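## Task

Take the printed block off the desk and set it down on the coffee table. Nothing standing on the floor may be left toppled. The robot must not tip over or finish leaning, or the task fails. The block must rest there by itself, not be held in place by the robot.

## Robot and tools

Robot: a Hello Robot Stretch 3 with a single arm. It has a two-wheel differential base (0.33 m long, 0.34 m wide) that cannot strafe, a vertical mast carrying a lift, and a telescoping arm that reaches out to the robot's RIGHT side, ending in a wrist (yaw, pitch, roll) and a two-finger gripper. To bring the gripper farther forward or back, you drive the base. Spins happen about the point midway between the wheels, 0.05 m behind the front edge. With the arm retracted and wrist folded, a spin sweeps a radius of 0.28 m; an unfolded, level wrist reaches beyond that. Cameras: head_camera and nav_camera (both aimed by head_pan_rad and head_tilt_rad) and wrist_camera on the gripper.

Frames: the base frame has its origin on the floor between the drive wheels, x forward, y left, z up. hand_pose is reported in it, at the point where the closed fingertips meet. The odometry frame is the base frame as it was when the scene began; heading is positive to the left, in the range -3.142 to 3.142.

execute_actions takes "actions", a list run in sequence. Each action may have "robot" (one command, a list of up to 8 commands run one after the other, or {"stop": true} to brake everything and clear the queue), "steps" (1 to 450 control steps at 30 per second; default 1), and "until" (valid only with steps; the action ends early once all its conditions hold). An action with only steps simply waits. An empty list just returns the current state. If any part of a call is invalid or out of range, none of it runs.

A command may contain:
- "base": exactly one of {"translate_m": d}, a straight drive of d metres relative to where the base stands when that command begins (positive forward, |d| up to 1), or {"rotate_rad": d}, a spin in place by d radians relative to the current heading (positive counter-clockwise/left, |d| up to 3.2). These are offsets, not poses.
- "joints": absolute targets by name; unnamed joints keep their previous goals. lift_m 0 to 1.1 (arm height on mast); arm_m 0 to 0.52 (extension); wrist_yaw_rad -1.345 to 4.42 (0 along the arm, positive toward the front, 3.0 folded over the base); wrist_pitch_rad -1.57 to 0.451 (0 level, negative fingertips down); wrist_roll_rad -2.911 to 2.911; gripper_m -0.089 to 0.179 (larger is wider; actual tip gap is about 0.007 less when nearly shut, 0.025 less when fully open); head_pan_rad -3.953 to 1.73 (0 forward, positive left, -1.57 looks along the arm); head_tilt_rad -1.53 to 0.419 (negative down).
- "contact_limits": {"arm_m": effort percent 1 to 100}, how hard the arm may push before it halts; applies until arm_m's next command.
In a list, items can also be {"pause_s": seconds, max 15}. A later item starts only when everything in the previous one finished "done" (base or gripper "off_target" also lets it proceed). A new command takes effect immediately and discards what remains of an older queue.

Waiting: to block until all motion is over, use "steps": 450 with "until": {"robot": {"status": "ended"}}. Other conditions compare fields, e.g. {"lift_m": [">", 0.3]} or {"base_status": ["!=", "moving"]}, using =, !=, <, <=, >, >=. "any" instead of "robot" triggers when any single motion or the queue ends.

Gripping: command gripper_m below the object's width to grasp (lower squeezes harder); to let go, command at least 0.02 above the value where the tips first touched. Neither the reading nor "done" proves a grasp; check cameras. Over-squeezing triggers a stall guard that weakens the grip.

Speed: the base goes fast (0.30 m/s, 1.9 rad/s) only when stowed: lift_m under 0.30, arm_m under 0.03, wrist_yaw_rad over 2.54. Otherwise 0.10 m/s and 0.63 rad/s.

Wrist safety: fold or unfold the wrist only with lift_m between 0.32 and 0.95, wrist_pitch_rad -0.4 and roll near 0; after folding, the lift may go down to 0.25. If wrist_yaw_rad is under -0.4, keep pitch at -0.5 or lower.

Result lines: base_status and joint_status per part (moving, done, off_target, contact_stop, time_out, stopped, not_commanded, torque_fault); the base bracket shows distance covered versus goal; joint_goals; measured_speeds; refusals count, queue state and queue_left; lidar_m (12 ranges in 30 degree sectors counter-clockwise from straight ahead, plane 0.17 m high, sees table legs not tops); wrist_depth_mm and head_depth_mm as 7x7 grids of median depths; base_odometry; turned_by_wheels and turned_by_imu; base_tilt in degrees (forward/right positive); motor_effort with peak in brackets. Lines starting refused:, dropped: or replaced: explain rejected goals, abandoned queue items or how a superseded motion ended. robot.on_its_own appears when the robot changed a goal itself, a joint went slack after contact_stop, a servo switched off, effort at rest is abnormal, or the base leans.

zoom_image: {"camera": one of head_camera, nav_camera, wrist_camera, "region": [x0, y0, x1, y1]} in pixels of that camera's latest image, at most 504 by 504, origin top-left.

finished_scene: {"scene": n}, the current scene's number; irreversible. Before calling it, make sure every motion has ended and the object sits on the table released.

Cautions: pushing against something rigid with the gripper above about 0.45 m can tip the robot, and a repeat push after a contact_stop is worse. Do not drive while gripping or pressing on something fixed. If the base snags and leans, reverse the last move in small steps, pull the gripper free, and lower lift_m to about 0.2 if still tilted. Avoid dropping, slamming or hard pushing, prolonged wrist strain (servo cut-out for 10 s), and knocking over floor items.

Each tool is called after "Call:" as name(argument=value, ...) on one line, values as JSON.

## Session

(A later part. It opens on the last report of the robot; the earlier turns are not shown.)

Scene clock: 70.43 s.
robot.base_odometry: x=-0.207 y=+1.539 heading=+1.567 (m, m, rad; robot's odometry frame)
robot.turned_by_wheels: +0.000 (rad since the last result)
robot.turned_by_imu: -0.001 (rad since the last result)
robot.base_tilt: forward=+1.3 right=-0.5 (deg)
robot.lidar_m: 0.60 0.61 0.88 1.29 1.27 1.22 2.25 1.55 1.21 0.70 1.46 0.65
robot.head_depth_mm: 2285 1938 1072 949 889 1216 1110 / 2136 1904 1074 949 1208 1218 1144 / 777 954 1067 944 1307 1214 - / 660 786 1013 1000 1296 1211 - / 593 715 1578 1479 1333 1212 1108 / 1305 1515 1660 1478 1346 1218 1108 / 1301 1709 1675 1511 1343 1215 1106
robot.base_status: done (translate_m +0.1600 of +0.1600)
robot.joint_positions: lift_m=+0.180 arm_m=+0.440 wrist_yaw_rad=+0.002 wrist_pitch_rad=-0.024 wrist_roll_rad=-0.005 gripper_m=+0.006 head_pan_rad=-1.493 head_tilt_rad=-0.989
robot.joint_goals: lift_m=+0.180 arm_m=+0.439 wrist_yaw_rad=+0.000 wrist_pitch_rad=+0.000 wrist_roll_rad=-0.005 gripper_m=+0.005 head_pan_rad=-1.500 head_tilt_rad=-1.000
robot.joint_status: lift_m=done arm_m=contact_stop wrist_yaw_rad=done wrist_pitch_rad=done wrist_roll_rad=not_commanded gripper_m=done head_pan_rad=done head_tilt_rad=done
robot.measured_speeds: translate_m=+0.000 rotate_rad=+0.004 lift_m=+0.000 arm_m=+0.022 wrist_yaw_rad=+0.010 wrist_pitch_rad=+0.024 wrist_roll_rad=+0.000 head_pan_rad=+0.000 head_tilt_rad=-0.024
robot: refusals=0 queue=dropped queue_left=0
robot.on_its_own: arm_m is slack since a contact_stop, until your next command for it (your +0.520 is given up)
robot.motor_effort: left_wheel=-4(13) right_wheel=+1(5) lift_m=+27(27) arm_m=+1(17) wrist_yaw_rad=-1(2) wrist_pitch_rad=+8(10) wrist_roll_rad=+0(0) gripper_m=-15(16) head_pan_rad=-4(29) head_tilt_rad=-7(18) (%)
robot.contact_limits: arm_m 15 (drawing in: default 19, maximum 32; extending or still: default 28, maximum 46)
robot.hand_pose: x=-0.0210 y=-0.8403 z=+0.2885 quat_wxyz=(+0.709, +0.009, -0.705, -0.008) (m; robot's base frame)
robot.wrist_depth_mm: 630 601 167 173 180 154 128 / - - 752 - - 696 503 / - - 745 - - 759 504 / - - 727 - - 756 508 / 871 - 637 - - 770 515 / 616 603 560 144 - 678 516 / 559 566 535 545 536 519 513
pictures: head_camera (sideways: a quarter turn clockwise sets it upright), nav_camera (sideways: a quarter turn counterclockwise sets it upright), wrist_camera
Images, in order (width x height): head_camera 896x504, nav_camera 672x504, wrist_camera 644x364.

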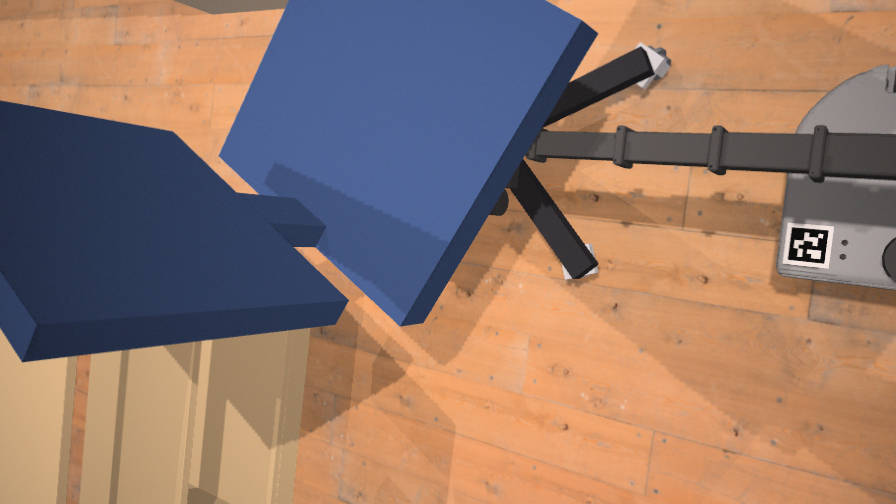

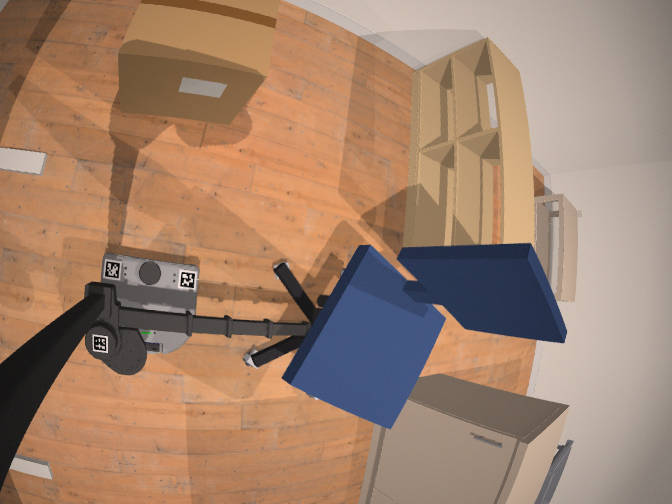

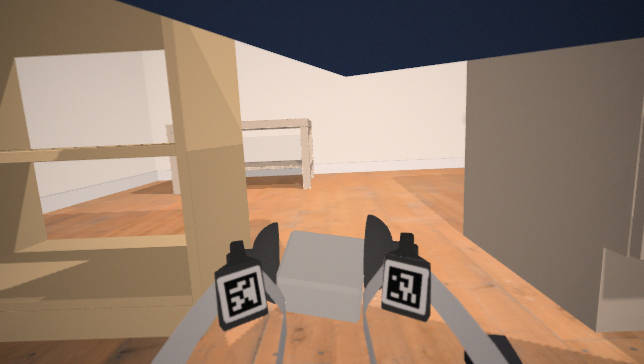

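Call:
execute_actions(actions=[{"robot":[{"joints":{"arm_m":0.43}},{"base":{"translate_m":-0.4}}],"steps":450,"until":{"robot":{"status":"ended"}}}])

Scene clock: 76.33 s.
robot.base_odometry: x=-0.208 y=+1.139 heading=+1.569 (m, m, rad; robot's odometry frame)
robot.turned_by_wheels: +0.002 (rad since the last result)
robot.turned_by_imu: +0.019 (rad since the last result)
robot.base_tilt: forward=+1.2 right=-0.4 (deg)
robot.lidar_m: 1.00 1.78 1.09 1.30 1.37 1.91 1.85 1.51 1.14 0.71 1.34 1.94
robot.head_depth_mm: 1018 1177 1072 946 1346 1219 1110 / 1101 1205 1072 952 1284 1213 1145 / 2284 1961 1070 948 1343 1219 - / 2299 1946 1065 942 1298 1216 - / 564 559 695 1411 1338 1211 1119 / 2210 1786 1683 1492 1335 1219 1110 / 1337 1530 1673 1491 1331 1213 1111
robot.base_status: done (translate_m -0.3999 of -0.4000)
robot.joint_positions: lift_m=+0.180 arm_m=+0.430 wrist_yaw_rad=+0.118 wrist_pitch_rad=-0.023 wrist_roll_rad=-0.004 gripper_m=+0.006 head_pan_rad=-1.494 head_tilt_rad=-0.989
robot.joint_goals: lift_m=+0.180 arm_m=+0.430 wrist_yaw_rad=+0.077 wrist_pitch_rad=+0.000 wrist_roll_rad=-0.004 gripper_m=+0.005 head_pan_rad=-1.500 head_tilt_rad=-1.000
robot.joint_status: lift_m=done arm_m=done wrist_yaw_rad=done wrist_pitch_rad=done wrist_roll_rad=not_commanded gripper_m=done head_pan_rad=done head_tilt_rad=done
robot.measured_speeds: translate_m=+0.000 rotate_rad=+0.000 lift_m=+0.000 arm_m=+0.000 wrist_yaw_rad=+0.000 wrist_pitch_rad=+0.000 wrist_roll_rad=+0.000 head_pan_rad=+0.000 head_tilt_rad=+0.000
robot: refusals=0 queue=done queue_left=0
robot.on_its_own: wrist_yaw_rad is held at +0.077, not at your +0.000, by its stall guard, which is still easing; left_wheel is at rest, and its effort (+33) is outside its rest range (-18 to +18); right_wheel is at rest, and its effort (-24) is outside its rest range (-18 to +18)
robot.motor_effort: left_wheel=+33(61) right_wheel=-24(48) lift_m=+27(27) arm_m=+0(6) wrist_yaw_rad=-29(56) wrist_pitch_rad=+9(10) wrist_roll_rad=-1(1) gripper_m=-18(19) head_pan_rad=-4(4) head_tilt_rad=-6(6) (%)
robot.hand_pose: x=+0.0087 y=-0.8288 z=+0.2888 quat_wxyz=(+0.708, +0.050, -0.704, +0.034) (m; robot's base frame)
robot.wrist_depth_mm: 155 160 110 114 118 124 48 / 612 723 - - 399 384 49 / 660 848 - - 498 390 47 / - 799 - - 514 402 48 / 818 810 - - 433 416 48 / 652 729 792 143 492 477 49 / 580 575 548 545 487 485 49
pictures: head_camera (sideways: a quarter turn clockwise sets it upright), nav_camera (sideways: a quarter turn counterclockwise sets it upright), wrist_camera
Images, in order (width x height): head_camera 896x504, nav_camera 672x504, wrist_camera 644x364.

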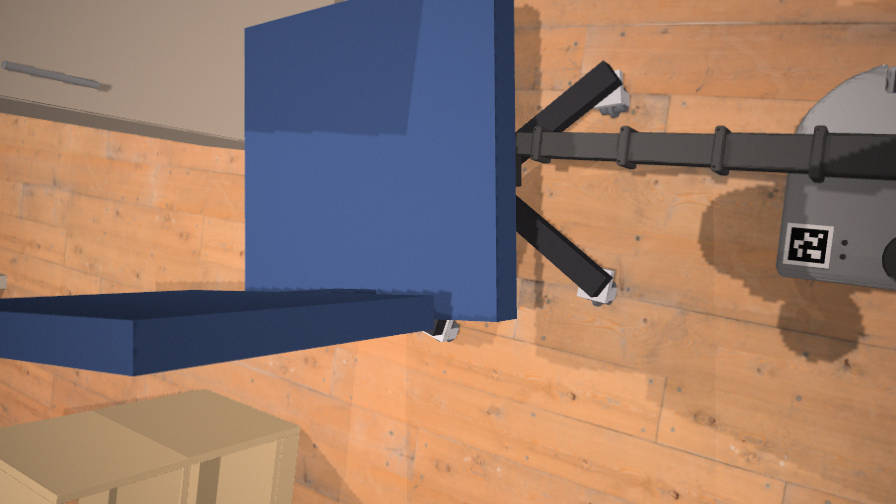

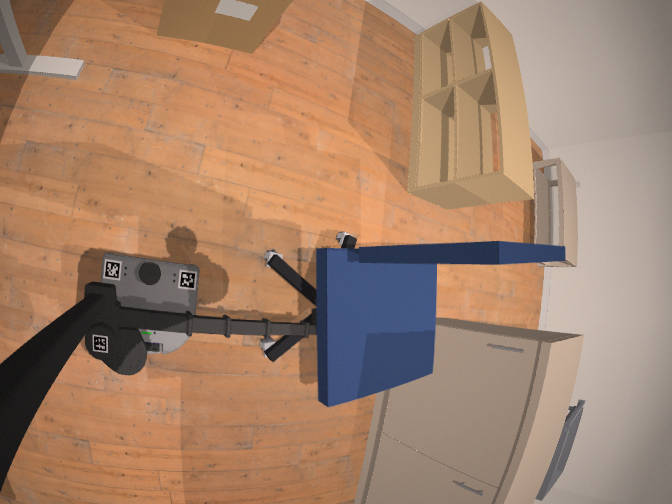

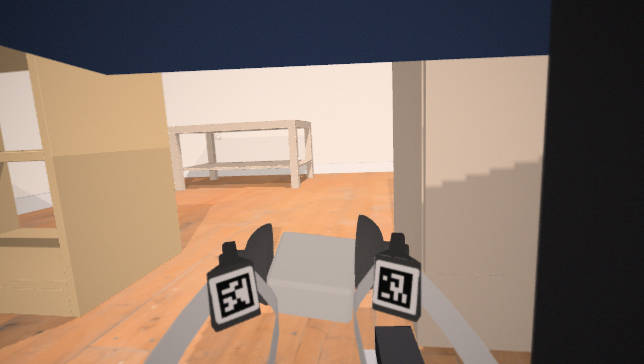

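Call:
execute_actions(actions=[{"robot":[{"base":{"translate_m":0.04}},{"pause_s":1.5},{"base":{"translate_m":-0.45}},{"base":{"translate_m":0.08}}],"steps":450,"until":{"robot":{"status":"ended"}}}])

Scene clock: 87.10 s.
robot.base_odometry: x=-0.208 y=+0.809 heading=+1.567 (m, m, rad; robot's odometry frame)
robot.turned_by_wheels: -0.001 (rad since the last result)
robot.turned_by_imu: +0.016 (rad since the last result)
robot.base_tilt: forward=+1.2 right=-0.4 (deg)
robot.lidar_m: 1.33 1.34 1.35 0.86 1.39 1.57 1.52 1.47 1.11 0.72 1.51 1.94
robot.head_depth_mm: 993 1165 1070 961 1304 1213 1118 / 1012 1167 1072 949 1300 1213 1133 / 1017 486 629 917 1250 1219 - / 553 580 707 947 1308 1212 - / 755 1822 1647 1488 1339 1205 1104 / 2287 1932 1685 1495 1340 1210 1116 / 2282 1930 1691 1496 1338 1210 1101
robot.base_status: done (translate_m +0.0800 of +0.0800)
robot.joint_positions: lift_m=+0.180 arm_m=+0.430 wrist_yaw_rad=+0.286 wrist_pitch_rad=-0.022 wrist_roll_rad=-0.004 gripper_m=+0.006 head_pan_rad=-1.494 head_tilt_rad=-0.989
robot.joint_goals: lift_m=+0.180 arm_m=+0.430 wrist_yaw_rad=+0.283 wrist_pitch_rad=+0.000 wrist_roll_rad=-0.004 gripper_m=+0.005 head_pan_rad=-1.500 head_tilt_rad=-1.000
robot.joint_status: lift_m=done arm_m=done wrist_yaw_rad=done wrist_pitch_rad=done wrist_roll_rad=not_commanded gripper_m=done head_pan_rad=done head_tilt_rad=done
robot.measured_speeds: translate_m=+0.000 rotate_rad=+0.000 lift_m=+0.000 arm_m=+0.000 wrist_yaw_rad=+0.000 wrist_pitch_rad=+0.000 wrist_roll_rad=+0.000 head_pan_rad=+0.000 head_tilt_rad=+0.000
robot: refusals=0 queue=done queue_left=0
robot.on_its_own: wrist_yaw_rad is held at +0.283, not at your +0.000, by its stall guard, which is not easing now
robot.motor_effort: left_wheel=-1(61) right_wheel=+0(48) lift_m=+27(27) arm_m=+1(1) wrist_yaw_rad=-2(57) wrist_pitch_rad=+8(9) wrist_roll_rad=-1(1) gripper_m=-15(20) head_pan_rad=-3(3) head_tilt_rad=-6(5) (%)
robot.hand_pose: x=+0.0506 y=-0.8202 z=+0.2890 quat_wxyz=(+0.703, +0.108, -0.697, +0.093) (m; robot's base frame)
robot.wrist_depth_mm: 794 159 165 172 180 187 194 / 796 974 - 421 383 355 328 / 849 - - 435 396 361 336 / 866 - - 443 406 371 342 / 856 - - 433 405 379 351 / 805 768 793 144 - 401 360 / 582 573 532 517 483 444 414
pictures: head_camera (sideways: a quarter turn clockwise sets it upright), nav_camera (sideways: a quarter turn counterclockwise sets it upright), wrist_camera
Images, in order (width x height): head_camera 896x504, nav_camera 672x504, wrist_camera 644x364.

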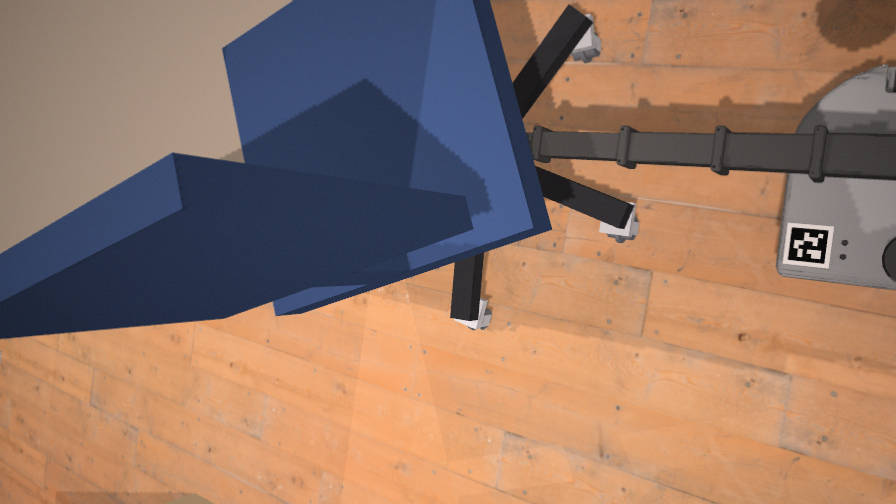

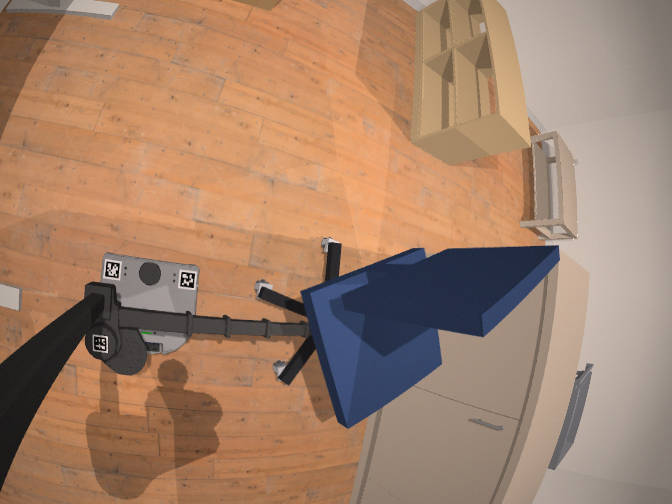

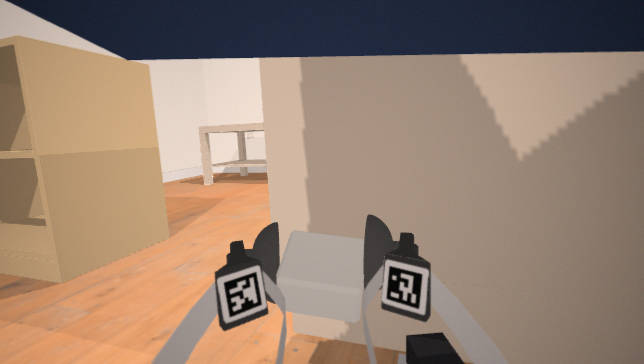

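Call:
execute_actions(actions=[{"robot":[{"joints":{"arm_m":0.0}},{"base":{"translate_m":0.68},"joints":{"lift_m":0.45,"wrist_pitch_rad":-0.4,"wrist_yaw_rad":0.3,"head_pan_rad":-1.4,"head_tilt_rad":-0.7}},{"joints":{"wrist_yaw_rad":3.0}},{"joints":{"lift_m":0.28}}],"steps":450,"until":{"robot":{"status":"ended"}}}])

Scene clock: 102.20 s.
robot.base_odometry: x=-0.206 y=+1.489 heading=+1.567 (m, m, rad; robot's odometry frame)
robot.turned_by_wheels: +0.000 (rad since the last result)
robot.turned_by_imu: -0.003 (rad since the last result)
robot.base_tilt: forward=+1.3 right=-0.5 (deg)
robot.lidar_m: 0.65 0.66 0.89 1.29 1.18 1.21 2.21 1.06 1.20 1.24 1.50 0.69
robot.head_depth_mm: 2947 3168 2456 1956 1601 1368 1191 / 2942 2977 2434 1948 1596 1365 1185 / 2948 2895 2344 1932 1597 1364 1193 / 3040 2909 1448 1758 1590 1365 1191 / 3130 2740 1660 1776 1571 1355 1185 / 3135 3140 1646 1810 1593 1356 1172 / 2608 2493 1635 1803 1573 1352 1174
robot.base_status: done (translate_m +0.6800 of +0.6800)
robot.joint_positions: lift_m=+0.418 arm_m=+0.000 wrist_yaw_rad=+2.997 wrist_pitch_rad=-0.418 wrist_roll_rad=-0.004 gripper_m=+0.006 head_pan_rad=-1.407 head_tilt_rad=-0.705
robot.joint_goals: lift_m=+0.280 arm_m=+0.000 wrist_yaw_rad=+3.000 wrist_pitch_rad=-0.400 wrist_roll_rad=-0.004 gripper_m=+0.005 head_pan_rad=-1.400 head_tilt_rad=-0.700
robot.joint_status: lift_m=moving arm_m=done wrist_yaw_rad=done wrist_pitch_rad=done wrist_roll_rad=not_commanded gripper_m=done head_pan_rad=done head_tilt_rad=done
robot.measured_speeds: translate_m=+0.000 rotate_rad=+0.000 lift_m=-0.109 arm_m=+0.000 wrist_yaw_rad=+0.000 wrist_pitch_rad=+0.000 wrist_roll_rad=+0.000 head_pan_rad=+0.000 head_tilt_rad=+0.000
robot: refusals=0 queue=running queue_left=0
robot.motor_effort: left_wheel=-1(7) right_wheel=+0(3) lift_m=+24(35) arm_m=-2(6) wrist_yaw_rad=+2(4) wrist_pitch_rad=+7(8) wrist_roll_rad=-1(1) gripper_m=-15(15) head_pan_rad=+4(14) head_tilt_rad=+2(26) (%)
robot.hand_pose: x=+0.0111 y=+0.0769 z=+0.4309 quat_wxyz=(+0.196, +0.699, +0.097, +0.681) (m; robot's base frame)
robot.wrist_depth_mm: - - - - - - - / - - - - - - - / - - - - - - - / - - - - - - - / 873 829 874 813 790 790 776 / 704 689 - 144 - 658 659 / 595 583 - 584 569 560 551
pictures: head_camera (sideways: a quarter turn clockwise sets it upright), nav_camera (sideways: a quarter turn counterclockwise sets it upright), wrist_camera
Images, in order (width x height): head_camera 896x504, nav_camera 672x504, wrist_camera 644x364.

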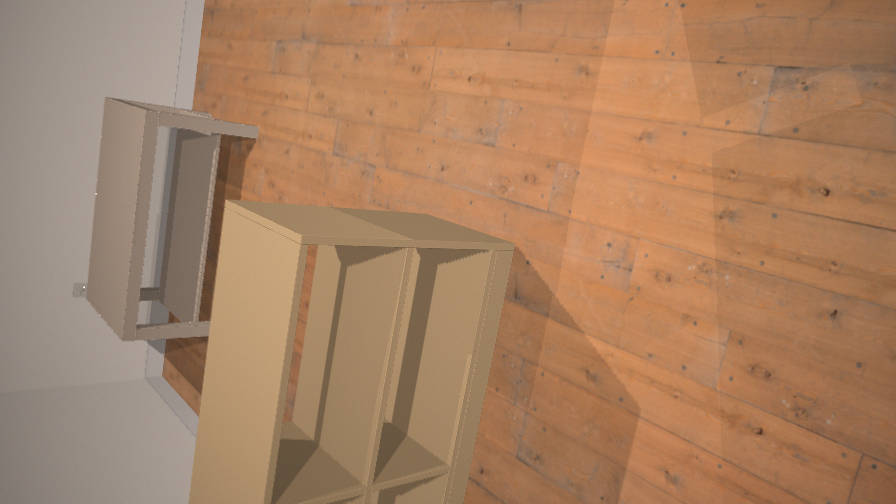

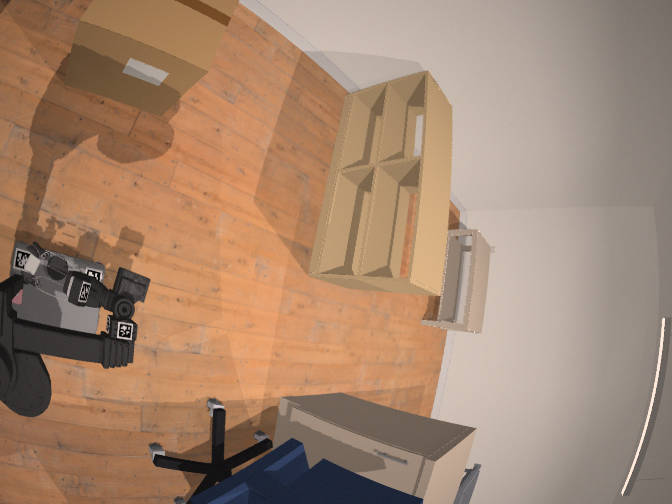

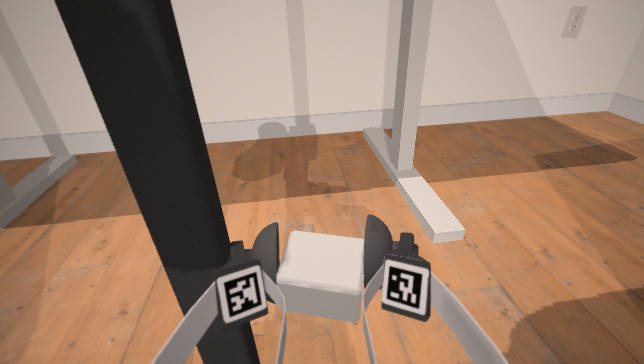

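Call:
execute_actions(actions=[{"steps":60,"until":{"robot":{"status":"ended"}}},{"robot":[{"base":{"rotate_rad":-1.62},"joints":{"head_pan_rad":0,"head_tilt_rad":-0.7}},{"base":{"translate_m":0.9}}],"steps":450,"until":{"robot":{"status":"ended"}}}])

Scene clock: 111.00 s.
robot.base_odometry: x=+0.693 y=+1.442 heading=-0.053 (m, m, rad; robot's odometry frame)
robot.turned_by_wheels: -1.620 (rad since the last result)
robot.turned_by_imu: -1.612 (rad since the last result)
robot.base_tilt: forward=+1.2 right=-0.5 (deg)
robot.lidar_m: 1.83 0.40 0.91 1.49 0.98 0.97 1.76 1.93 2.31 0.75 0.47 0.59
robot.head_depth_mm: 2205 2465 2458 1960 1613 1290 1172 / 2238 2500 2438 1935 1605 1368 1193 / 2249 2491 2426 1918 1600 1360 1186 / 2212 2454 2313 1926 1591 1368 1183 / 2236 2152 2198 1927 1596 1345 1184 / 2236 2146 2224 1923 1587 1243 1148 / 2279 2114 2238 1888 859 819 832
robot.base_status: done (translate_m +0.9000 of +0.9000)
robot.joint_positions: lift_m=+0.280 arm_m=+0.000 wrist_yaw_rad=+2.998 wrist_pitch_rad=-0.418 wrist_roll_rad=-0.004 gripper_m=+0.006 head_pan_rad=-0.007 head_tilt_rad=-0.704
robot.joint_goals: lift_m=+0.280 arm_m=+0.000 wrist_yaw_rad=+3.000 wrist_pitch_rad=-0.400 wrist_roll_rad=-0.004 gripper_m=+0.005 head_pan_rad=+0.000 head_tilt_rad=-0.700
robot.joint_status: lift_m=done arm_m=done wrist_yaw_rad=done wrist_pitch_rad=done wrist_roll_rad=not_commanded gripper_m=done head_pan_rad=done head_tilt_rad=done
robot.measured_speeds: translate_m=+0.000 rotate_rad=+0.000 lift_m=+0.000 arm_m=+0.000 wrist_yaw_rad=+0.000 wrist_pitch_rad=+0.000 wrist_roll_rad=+0.000 head_pan_rad=+0.000 head_tilt_rad=+0.000
robot: refusals=0 queue=done queue_left=0
robot.motor_effort: left_wheel=+2(15) right_wheel=-2(5) lift_m=+25(26) arm_m=-2(2) wrist_yaw_rad=+2(4) wrist_pitch_rad=+7(7) wrist_roll_rad=-1(1) gripper_m=-15(15) head_pan_rad=+5(43) head_tilt_rad=+2(4) (%)
robot.hand_pose: x=+0.0109 y=+0.0768 z=+0.2927 quat_wxyz=(+0.196, +0.699, +0.097, +0.681) (m; robot's base frame)
robot.wrist_depth_mm: - - - - 837 571 317 / - - - - 909 - 342 / - - - - 875 815 375 / 835 807 804 755 697 577 416 / 652 634 651 611 603 480 471 / 531 518 - 144 - 480 486 / 450 482 - - 426 431 423
pictures: head_camera (sideways: a quarter turn clockwise sets it upright), nav_camera (sideways: a quarter turn counterclockwise sets it upright), wrist_camera
Images, in order (width x height): head_camera 896x504, nav_camera 672x504, wrist_camera 644x364.

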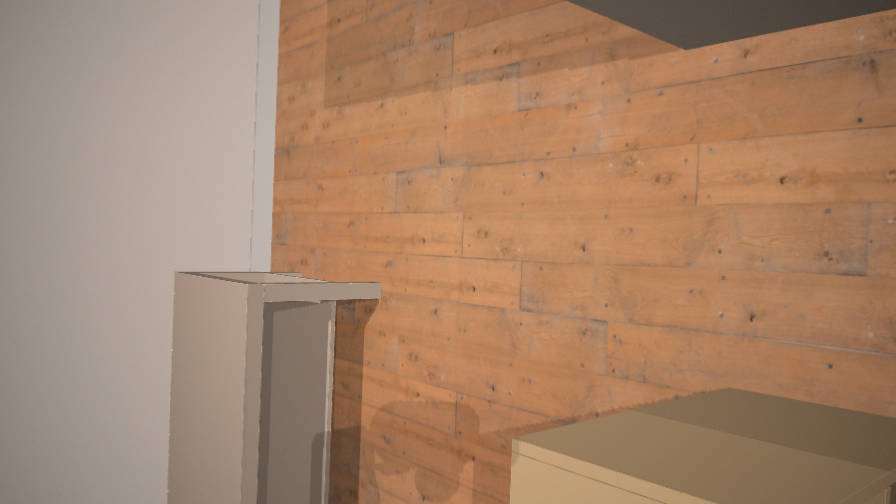

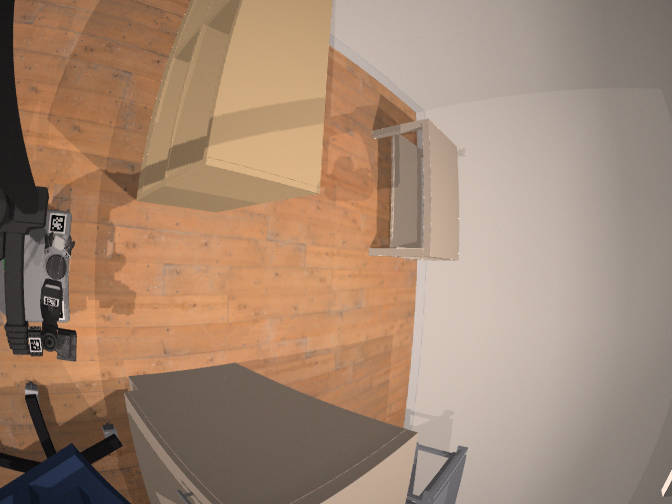

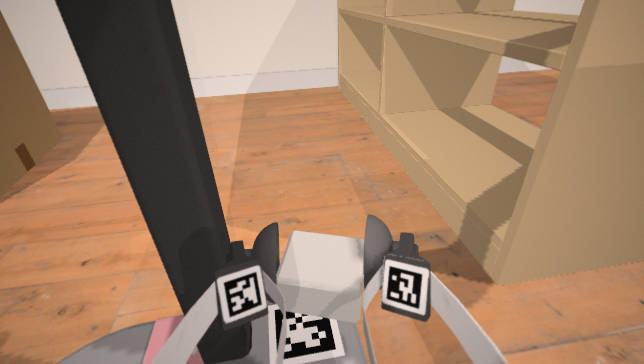

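Call:
execute_actions(actions=[{"robot":[{"base":{"translate_m":0.63}},{"base":{"translate_m":0.62}},{"base":{"rotate_rad":1.62}},{"base":{"translate_m":0.45},"joints":{"lift_m":0.6,"head_pan_rad":-1.57,"head_tilt_rad":-0.8}},{"joints":{"wrist_yaw_rad":0,"wrist_pitch_rad":-0.6}}],"steps":450,"until":{"robot":{"status":"ended"}}},{"steps":200,"until":{"robot":{"status":"ended"}}}])

Scene clock: 129.17 s.
robot.base_odometry: x=+1.943 y=+1.826 heading=+1.567 (m, m, rad; robot's odometry frame)
robot.turned_by_wheels: +1.620 (rad since the last result)
robot.turned_by_imu: +1.605 (rad since the last result)
robot.base_tilt: forward=+1.2 right=-0.4 (deg)
robot.lidar_m: 1.07 1.13 0.68 0.62 0.59 0.98 1.53 1.82 0.65 1.34 0.79 1.10
robot.head_depth_mm: 1152 1312 1480 1180 1001 1252 1183 / 1159 1333 1472 1151 1022 1267 1191 / 1172 1353 1487 1148 1019 1295 1195 / 1190 1346 1459 1146 1015 1314 1152 / 1195 1367 1503 1146 1037 1305 1153 / 1196 1376 1495 1141 1039 1294 1148 / 1212 1386 1508 1139 1250 1294 1137
robot.base_status: done (translate_m +0.4500 of +0.4500)
robot.joint_positions: lift_m=+0.600 arm_m=+0.000 wrist_yaw_rad=+0.003 wrist_pitch_rad=-0.614 wrist_roll_rad=-0.004 gripper_m=+0.006 head_pan_rad=-1.563 head_tilt_rad=-0.791
robot.joint_goals: lift_m=+0.600 arm_m=+0.000 wrist_yaw_rad=+0.000 wrist_pitch_rad=-0.600 wrist_roll_rad=-0.004 gripper_m=+0.005 head_pan_rad=-1.570 head_tilt_rad=-0.800
robot.joint_status: lift_m=done arm_m=done wrist_yaw_rad=done wrist_pitch_rad=done wrist_roll_rad=not_commanded gripper_m=done head_pan_rad=done head_tilt_rad=done
robot.measured_speeds: translate_m=+0.000 rotate_rad=+0.000 lift_m=+0.000 arm_m=+0.000 wrist_yaw_rad=+0.000 wrist_pitch_rad=+0.000 wrist_roll_rad=+0.000 head_pan_rad=+0.000 head_tilt_rad=+0.000
robot: refusals=0 queue=done queue_left=0
robot.motor_effort: left_wheel=-3(16) right_wheel=+1(7) lift_m=+32(34) arm_m=-2(2) wrist_yaw_rad=-2(2) wrist_pitch_rad=+5(9) wrist_roll_rad=-1(1) gripper_m=-15(15) head_pan_rad=-4(46) head_tilt_rad=-5(15) (%)
robot.hand_pose: x=-0.0209 y=-0.3409 z=+0.5713 quat_wxyz=(+0.676, +0.215, -0.672, -0.212) (m; robot's base frame)
robot.wrist_depth_mm: - 966 - 978 813 - - / - 616 618 592 588 - - / 490 488 474 466 462 458 - / 458 464 455 454 452 441 - / 607 719 718 685 705 571 842 / 751 776 776 145 - 730 743 / 707 696 660 668 667 681 664
pictures: head_camera (sideways: a quarter turn clockwise sets it upright), nav_camera (sideways: a quarter turn counterclockwise sets it upright), wrist_camera
Images, in order (width x height): head_camera 896x504, nav_camera 672x504, wrist_camera 644x364.

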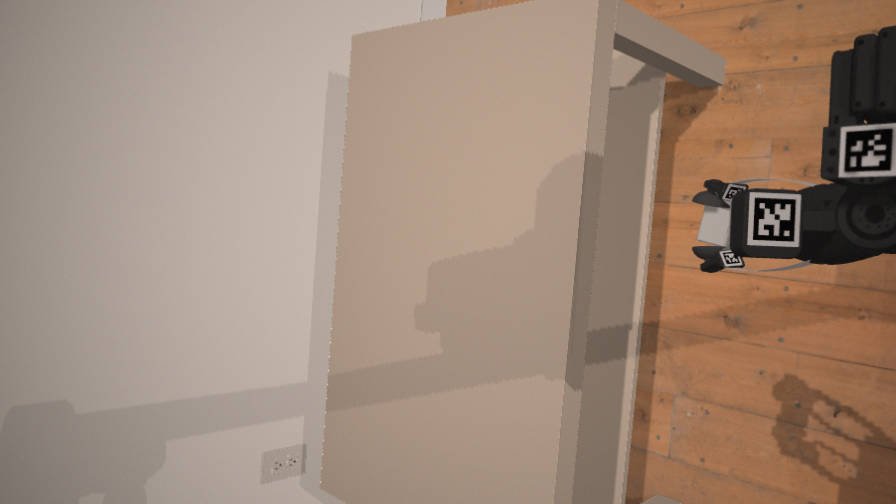

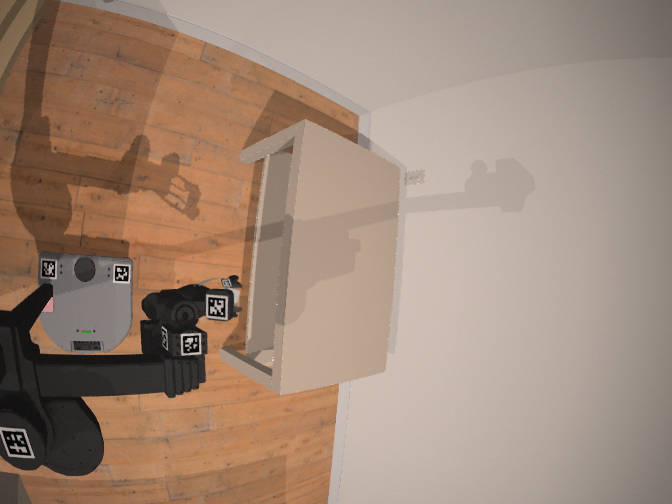

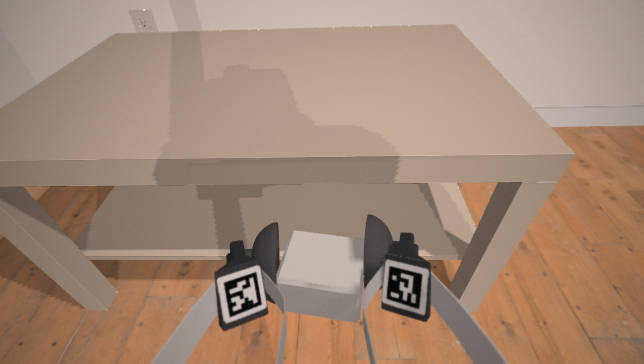

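Call:
execute_actions(actions=[{"robot":[{"joints":{"arm_m":0.44}},{"joints":{"lift_m":0.505}}],"steps":450,"until":{"robot":{"status":"ended"}}}])

Scene clock: 135.10 s.
robot.base_odometry: x=+1.943 y=+1.826 heading=+1.567 (m, m, rad; robot's odometry frame)
robot.turned_by_wheels: +0.000 (rad since the last result)
robot.turned_by_imu: +0.000 (rad since the last result)
robot.base_tilt: forward=+1.2 right=-0.4 (deg)
robot.lidar_m: 1.07 1.13 0.68 0.62 0.59 0.98 1.52 1.83 0.65 1.34 0.79 1.10
robot.head_depth_mm: 1160 1315 1485 1184 1000 1256 1154 / 1163 1323 1463 1146 1021 1262 - / 1169 1345 1473 1208 1008 1279 1160 / 1188 1362 1472 1174 1015 1275 1152 / 1195 1364 1491 1144 1039 1306 1149 / 1206 1378 1496 1135 1039 1294 1149 / 1206 1390 1513 1136 1245 1296 1151
robot.base_status: done (translate_m +0.4500 of +0.4500)
robot.joint_positions: lift_m=+0.505 arm_m=+0.440 wrist_yaw_rad=+0.002 wrist_pitch_rad=-0.615 wrist_roll_rad=-0.004 gripper_m=+0.006 head_pan_rad=-1.563 head_tilt_rad=-0.791
robot.joint_goals: lift_m=+0.505 arm_m=+0.440 wrist_yaw_rad=+0.000 wrist_pitch_rad=-0.600 wrist_roll_rad=-0.004 gripper_m=+0.005 head_pan_rad=-1.570 head_tilt_rad=-0.800
robot.joint_status: lift_m=done arm_m=done wrist_yaw_rad=done wrist_pitch_rad=done wrist_roll_rad=not_commanded gripper_m=done head_pan_rad=done head_tilt_rad=done
robot.measured_speeds: translate_m=+0.000 rotate_rad=+0.000 lift_m=+0.000 arm_m=+0.000 wrist_yaw_rad=+0.000 wrist_pitch_rad=+0.000 wrist_roll_rad=+0.000 head_pan_rad=+0.000 head_tilt_rad=+0.000
robot: refusals=0 queue=done queue_left=0
robot.motor_effort: left_wheel=-3(3) right_wheel=+1(1) lift_m=+25(34) arm_m=+4(5) wrist_yaw_rad=-1(1) wrist_pitch_rad=+6(6) wrist_roll_rad=-1(1) gripper_m=-15(15) head_pan_rad=-4(4) head_tilt_rad=-5(5) (%)
robot.hand_pose: x=-0.0212 y=-0.7801 z=+0.4764 quat_wxyz=(+0.676, +0.215, -0.672, -0.213) (m; robot's base frame)
robot.wrist_depth_mm: 608 609 605 609 593 598 599 / 401 395 388 374 369 363 355 / 311 302 300 297 292 285 283 / 252 250 246 244 241 237 232 / 212 210 214 206 211 202 199 / 184 183 185 144 - 176 174 / 162 163 157 157 157 156 155
pictures: head_camera (sideways: a quarter turn clockwise sets it upright), nav_camera (sideways: a quarter turn counterclockwise sets it upright), wrist_camera
Images, in order (width x height): head_camera 896x504, nav_camera 672x504, wrist_camera 644x364.

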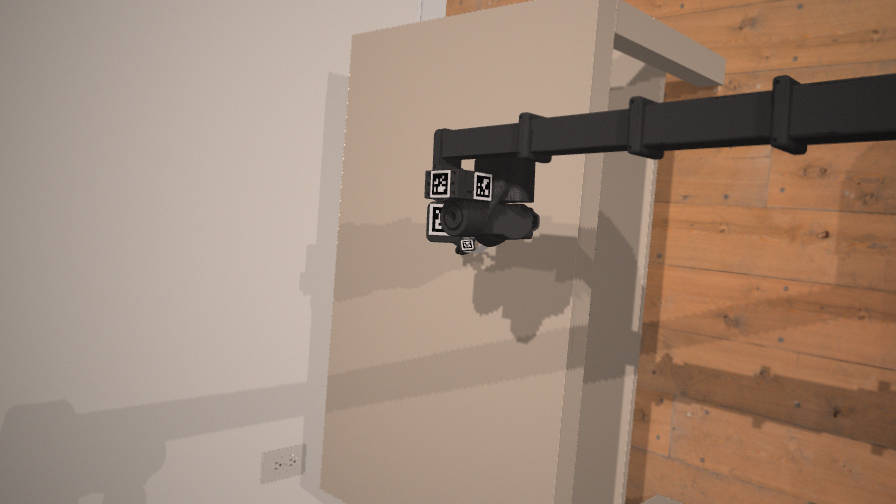

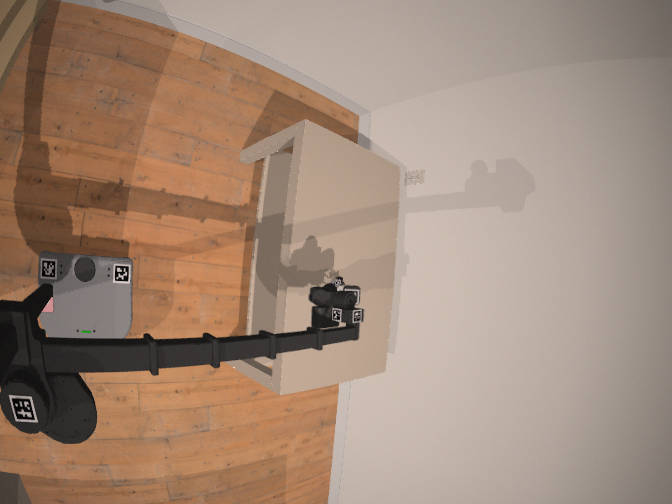

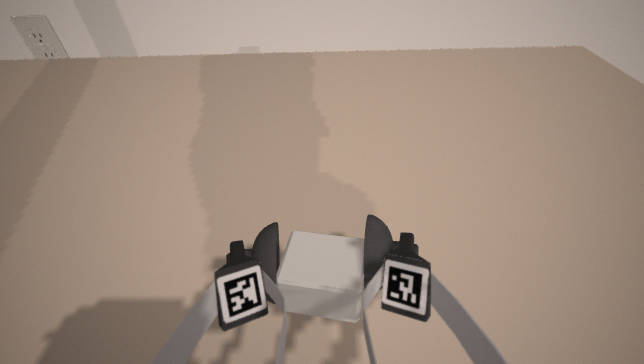

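Call:
execute_actions(actions=[{"robot":[{"joints":{"lift_m":0.498}},{"joints":{"gripper_m":0.11}},{"joints":{"lift_m":0.6}},{"joints":{"arm_m":0.15}}],"steps":450,"until":{"robot":{"status":"ended"}}}])

Scene clock: 142.17 s.
robot.base_odometry: x=+1.943 y=+1.826 heading=+1.567 (m, m, rad; robot's odometry frame)
robot.turned_by_wheels: +0.000 (rad since the last result)
robot.turned_by_imu: +0.000 (rad since the last result)
robot.base_tilt: forward=+1.2 right=-0.5 (deg)
robot.lidar_m: 1.07 1.13 0.68 0.62 0.59 0.98 1.53 1.83 0.65 1.34 0.79 1.10
robot.head_depth_mm: 1156 1319 1489 1176 999 1261 1152 / 1163 1322 1475 1149 1018 - 1159 / 1177 1335 1479 1149 1008 - 1152 / 1185 1351 1480 1144 1020 1287 1150 / 1193 1366 1481 1140 1031 1301 1152 / 1203 1376 1494 1133 1029 1298 1151 / 1211 1386 1512 1134 1259 1301 1150
robot.base_status: done (translate_m +0.4500 of +0.4500)
robot.joint_positions: lift_m=+0.600 arm_m=+0.150 wrist_yaw_rad=+0.002 wrist_pitch_rad=-0.614 wrist_roll_rad=-0.004 gripper_m=+0.110 head_pan_rad=-1.563 head_tilt_rad=-0.791
robot.joint_goals: lift_m=+0.600 arm_m=+0.150 wrist_yaw_rad=+0.000 wrist_pitch_rad=-0.600 wrist_roll_rad=-0.004 gripper_m=+0.110 head_pan_rad=-1.570 head_tilt_rad=-0.800
robot.joint_status: lift_m=done arm_m=done wrist_yaw_rad=done wrist_pitch_rad=done wrist_roll_rad=not_commanded gripper_m=done head_pan_rad=done head_tilt_rad=done
robot.measured_speeds: translate_m=+0.000 rotate_rad=+0.000 lift_m=+0.000 arm_m=+0.000 wrist_yaw_rad=+0.000 wrist_pitch_rad=+0.000 wrist_roll_rad=+0.000 head_pan_rad=+0.000 head_tilt_rad=+0.000
robot: refusals=0 queue=done queue_left=0
robot.motor_effort: left_wheel=-2(3) right_wheel=+1(1) lift_m=+33(34) arm_m=-2(1) wrist_yaw_rad=-1(1) wrist_pitch_rad=+5(6) wrist_roll_rad=-1(1) gripper_m=+0(82) head_pan_rad=-4(4) head_tilt_rad=-5(5) (%)
robot.hand_pose: x=-0.0212 y=-0.4909 z=+0.5713 quat_wxyz=(+0.676, +0.215, -0.672, -0.213) (m; robot's base frame)
robot.wrist_depth_mm: 866 871 863 869 851 872 881 / 817 615 611 590 582 654 967 / 493 484 476 446 458 457 - / 399 395 388 385 377 374 382 / 336 335 331 323 330 317 314 / 595 584 582 572 572 334 346 / 574 663 653 645 634 542 645
pictures: head_camera (sideways: a quarter turn clockwise sets it upright), nav_camera (sideways: a quarter turn counterclockwise sets it upright), wrist_camera
Images, in order (width x height): head_camera 896x504, nav_camera 672x504, wrist_camera 644x364.

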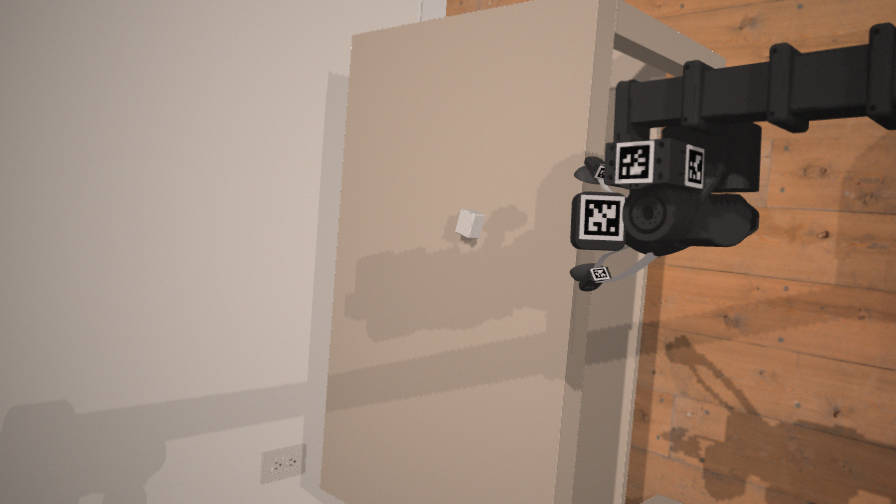

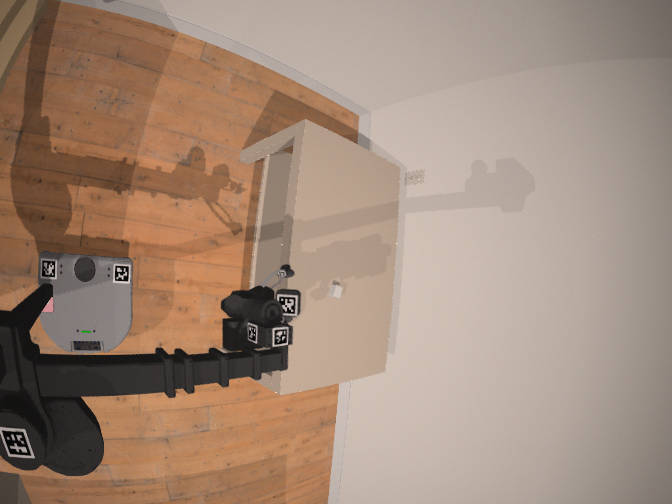

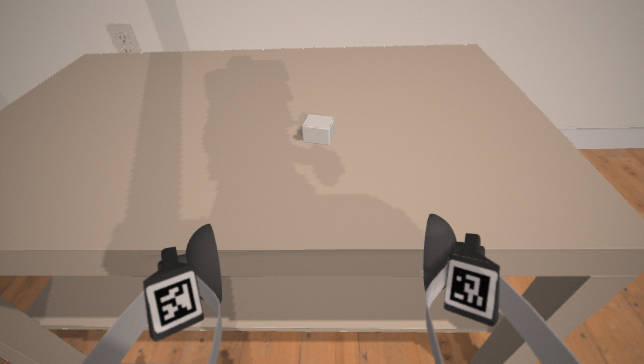

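Call:
finished_scene(scene=2)

The scene is finished: the task was done.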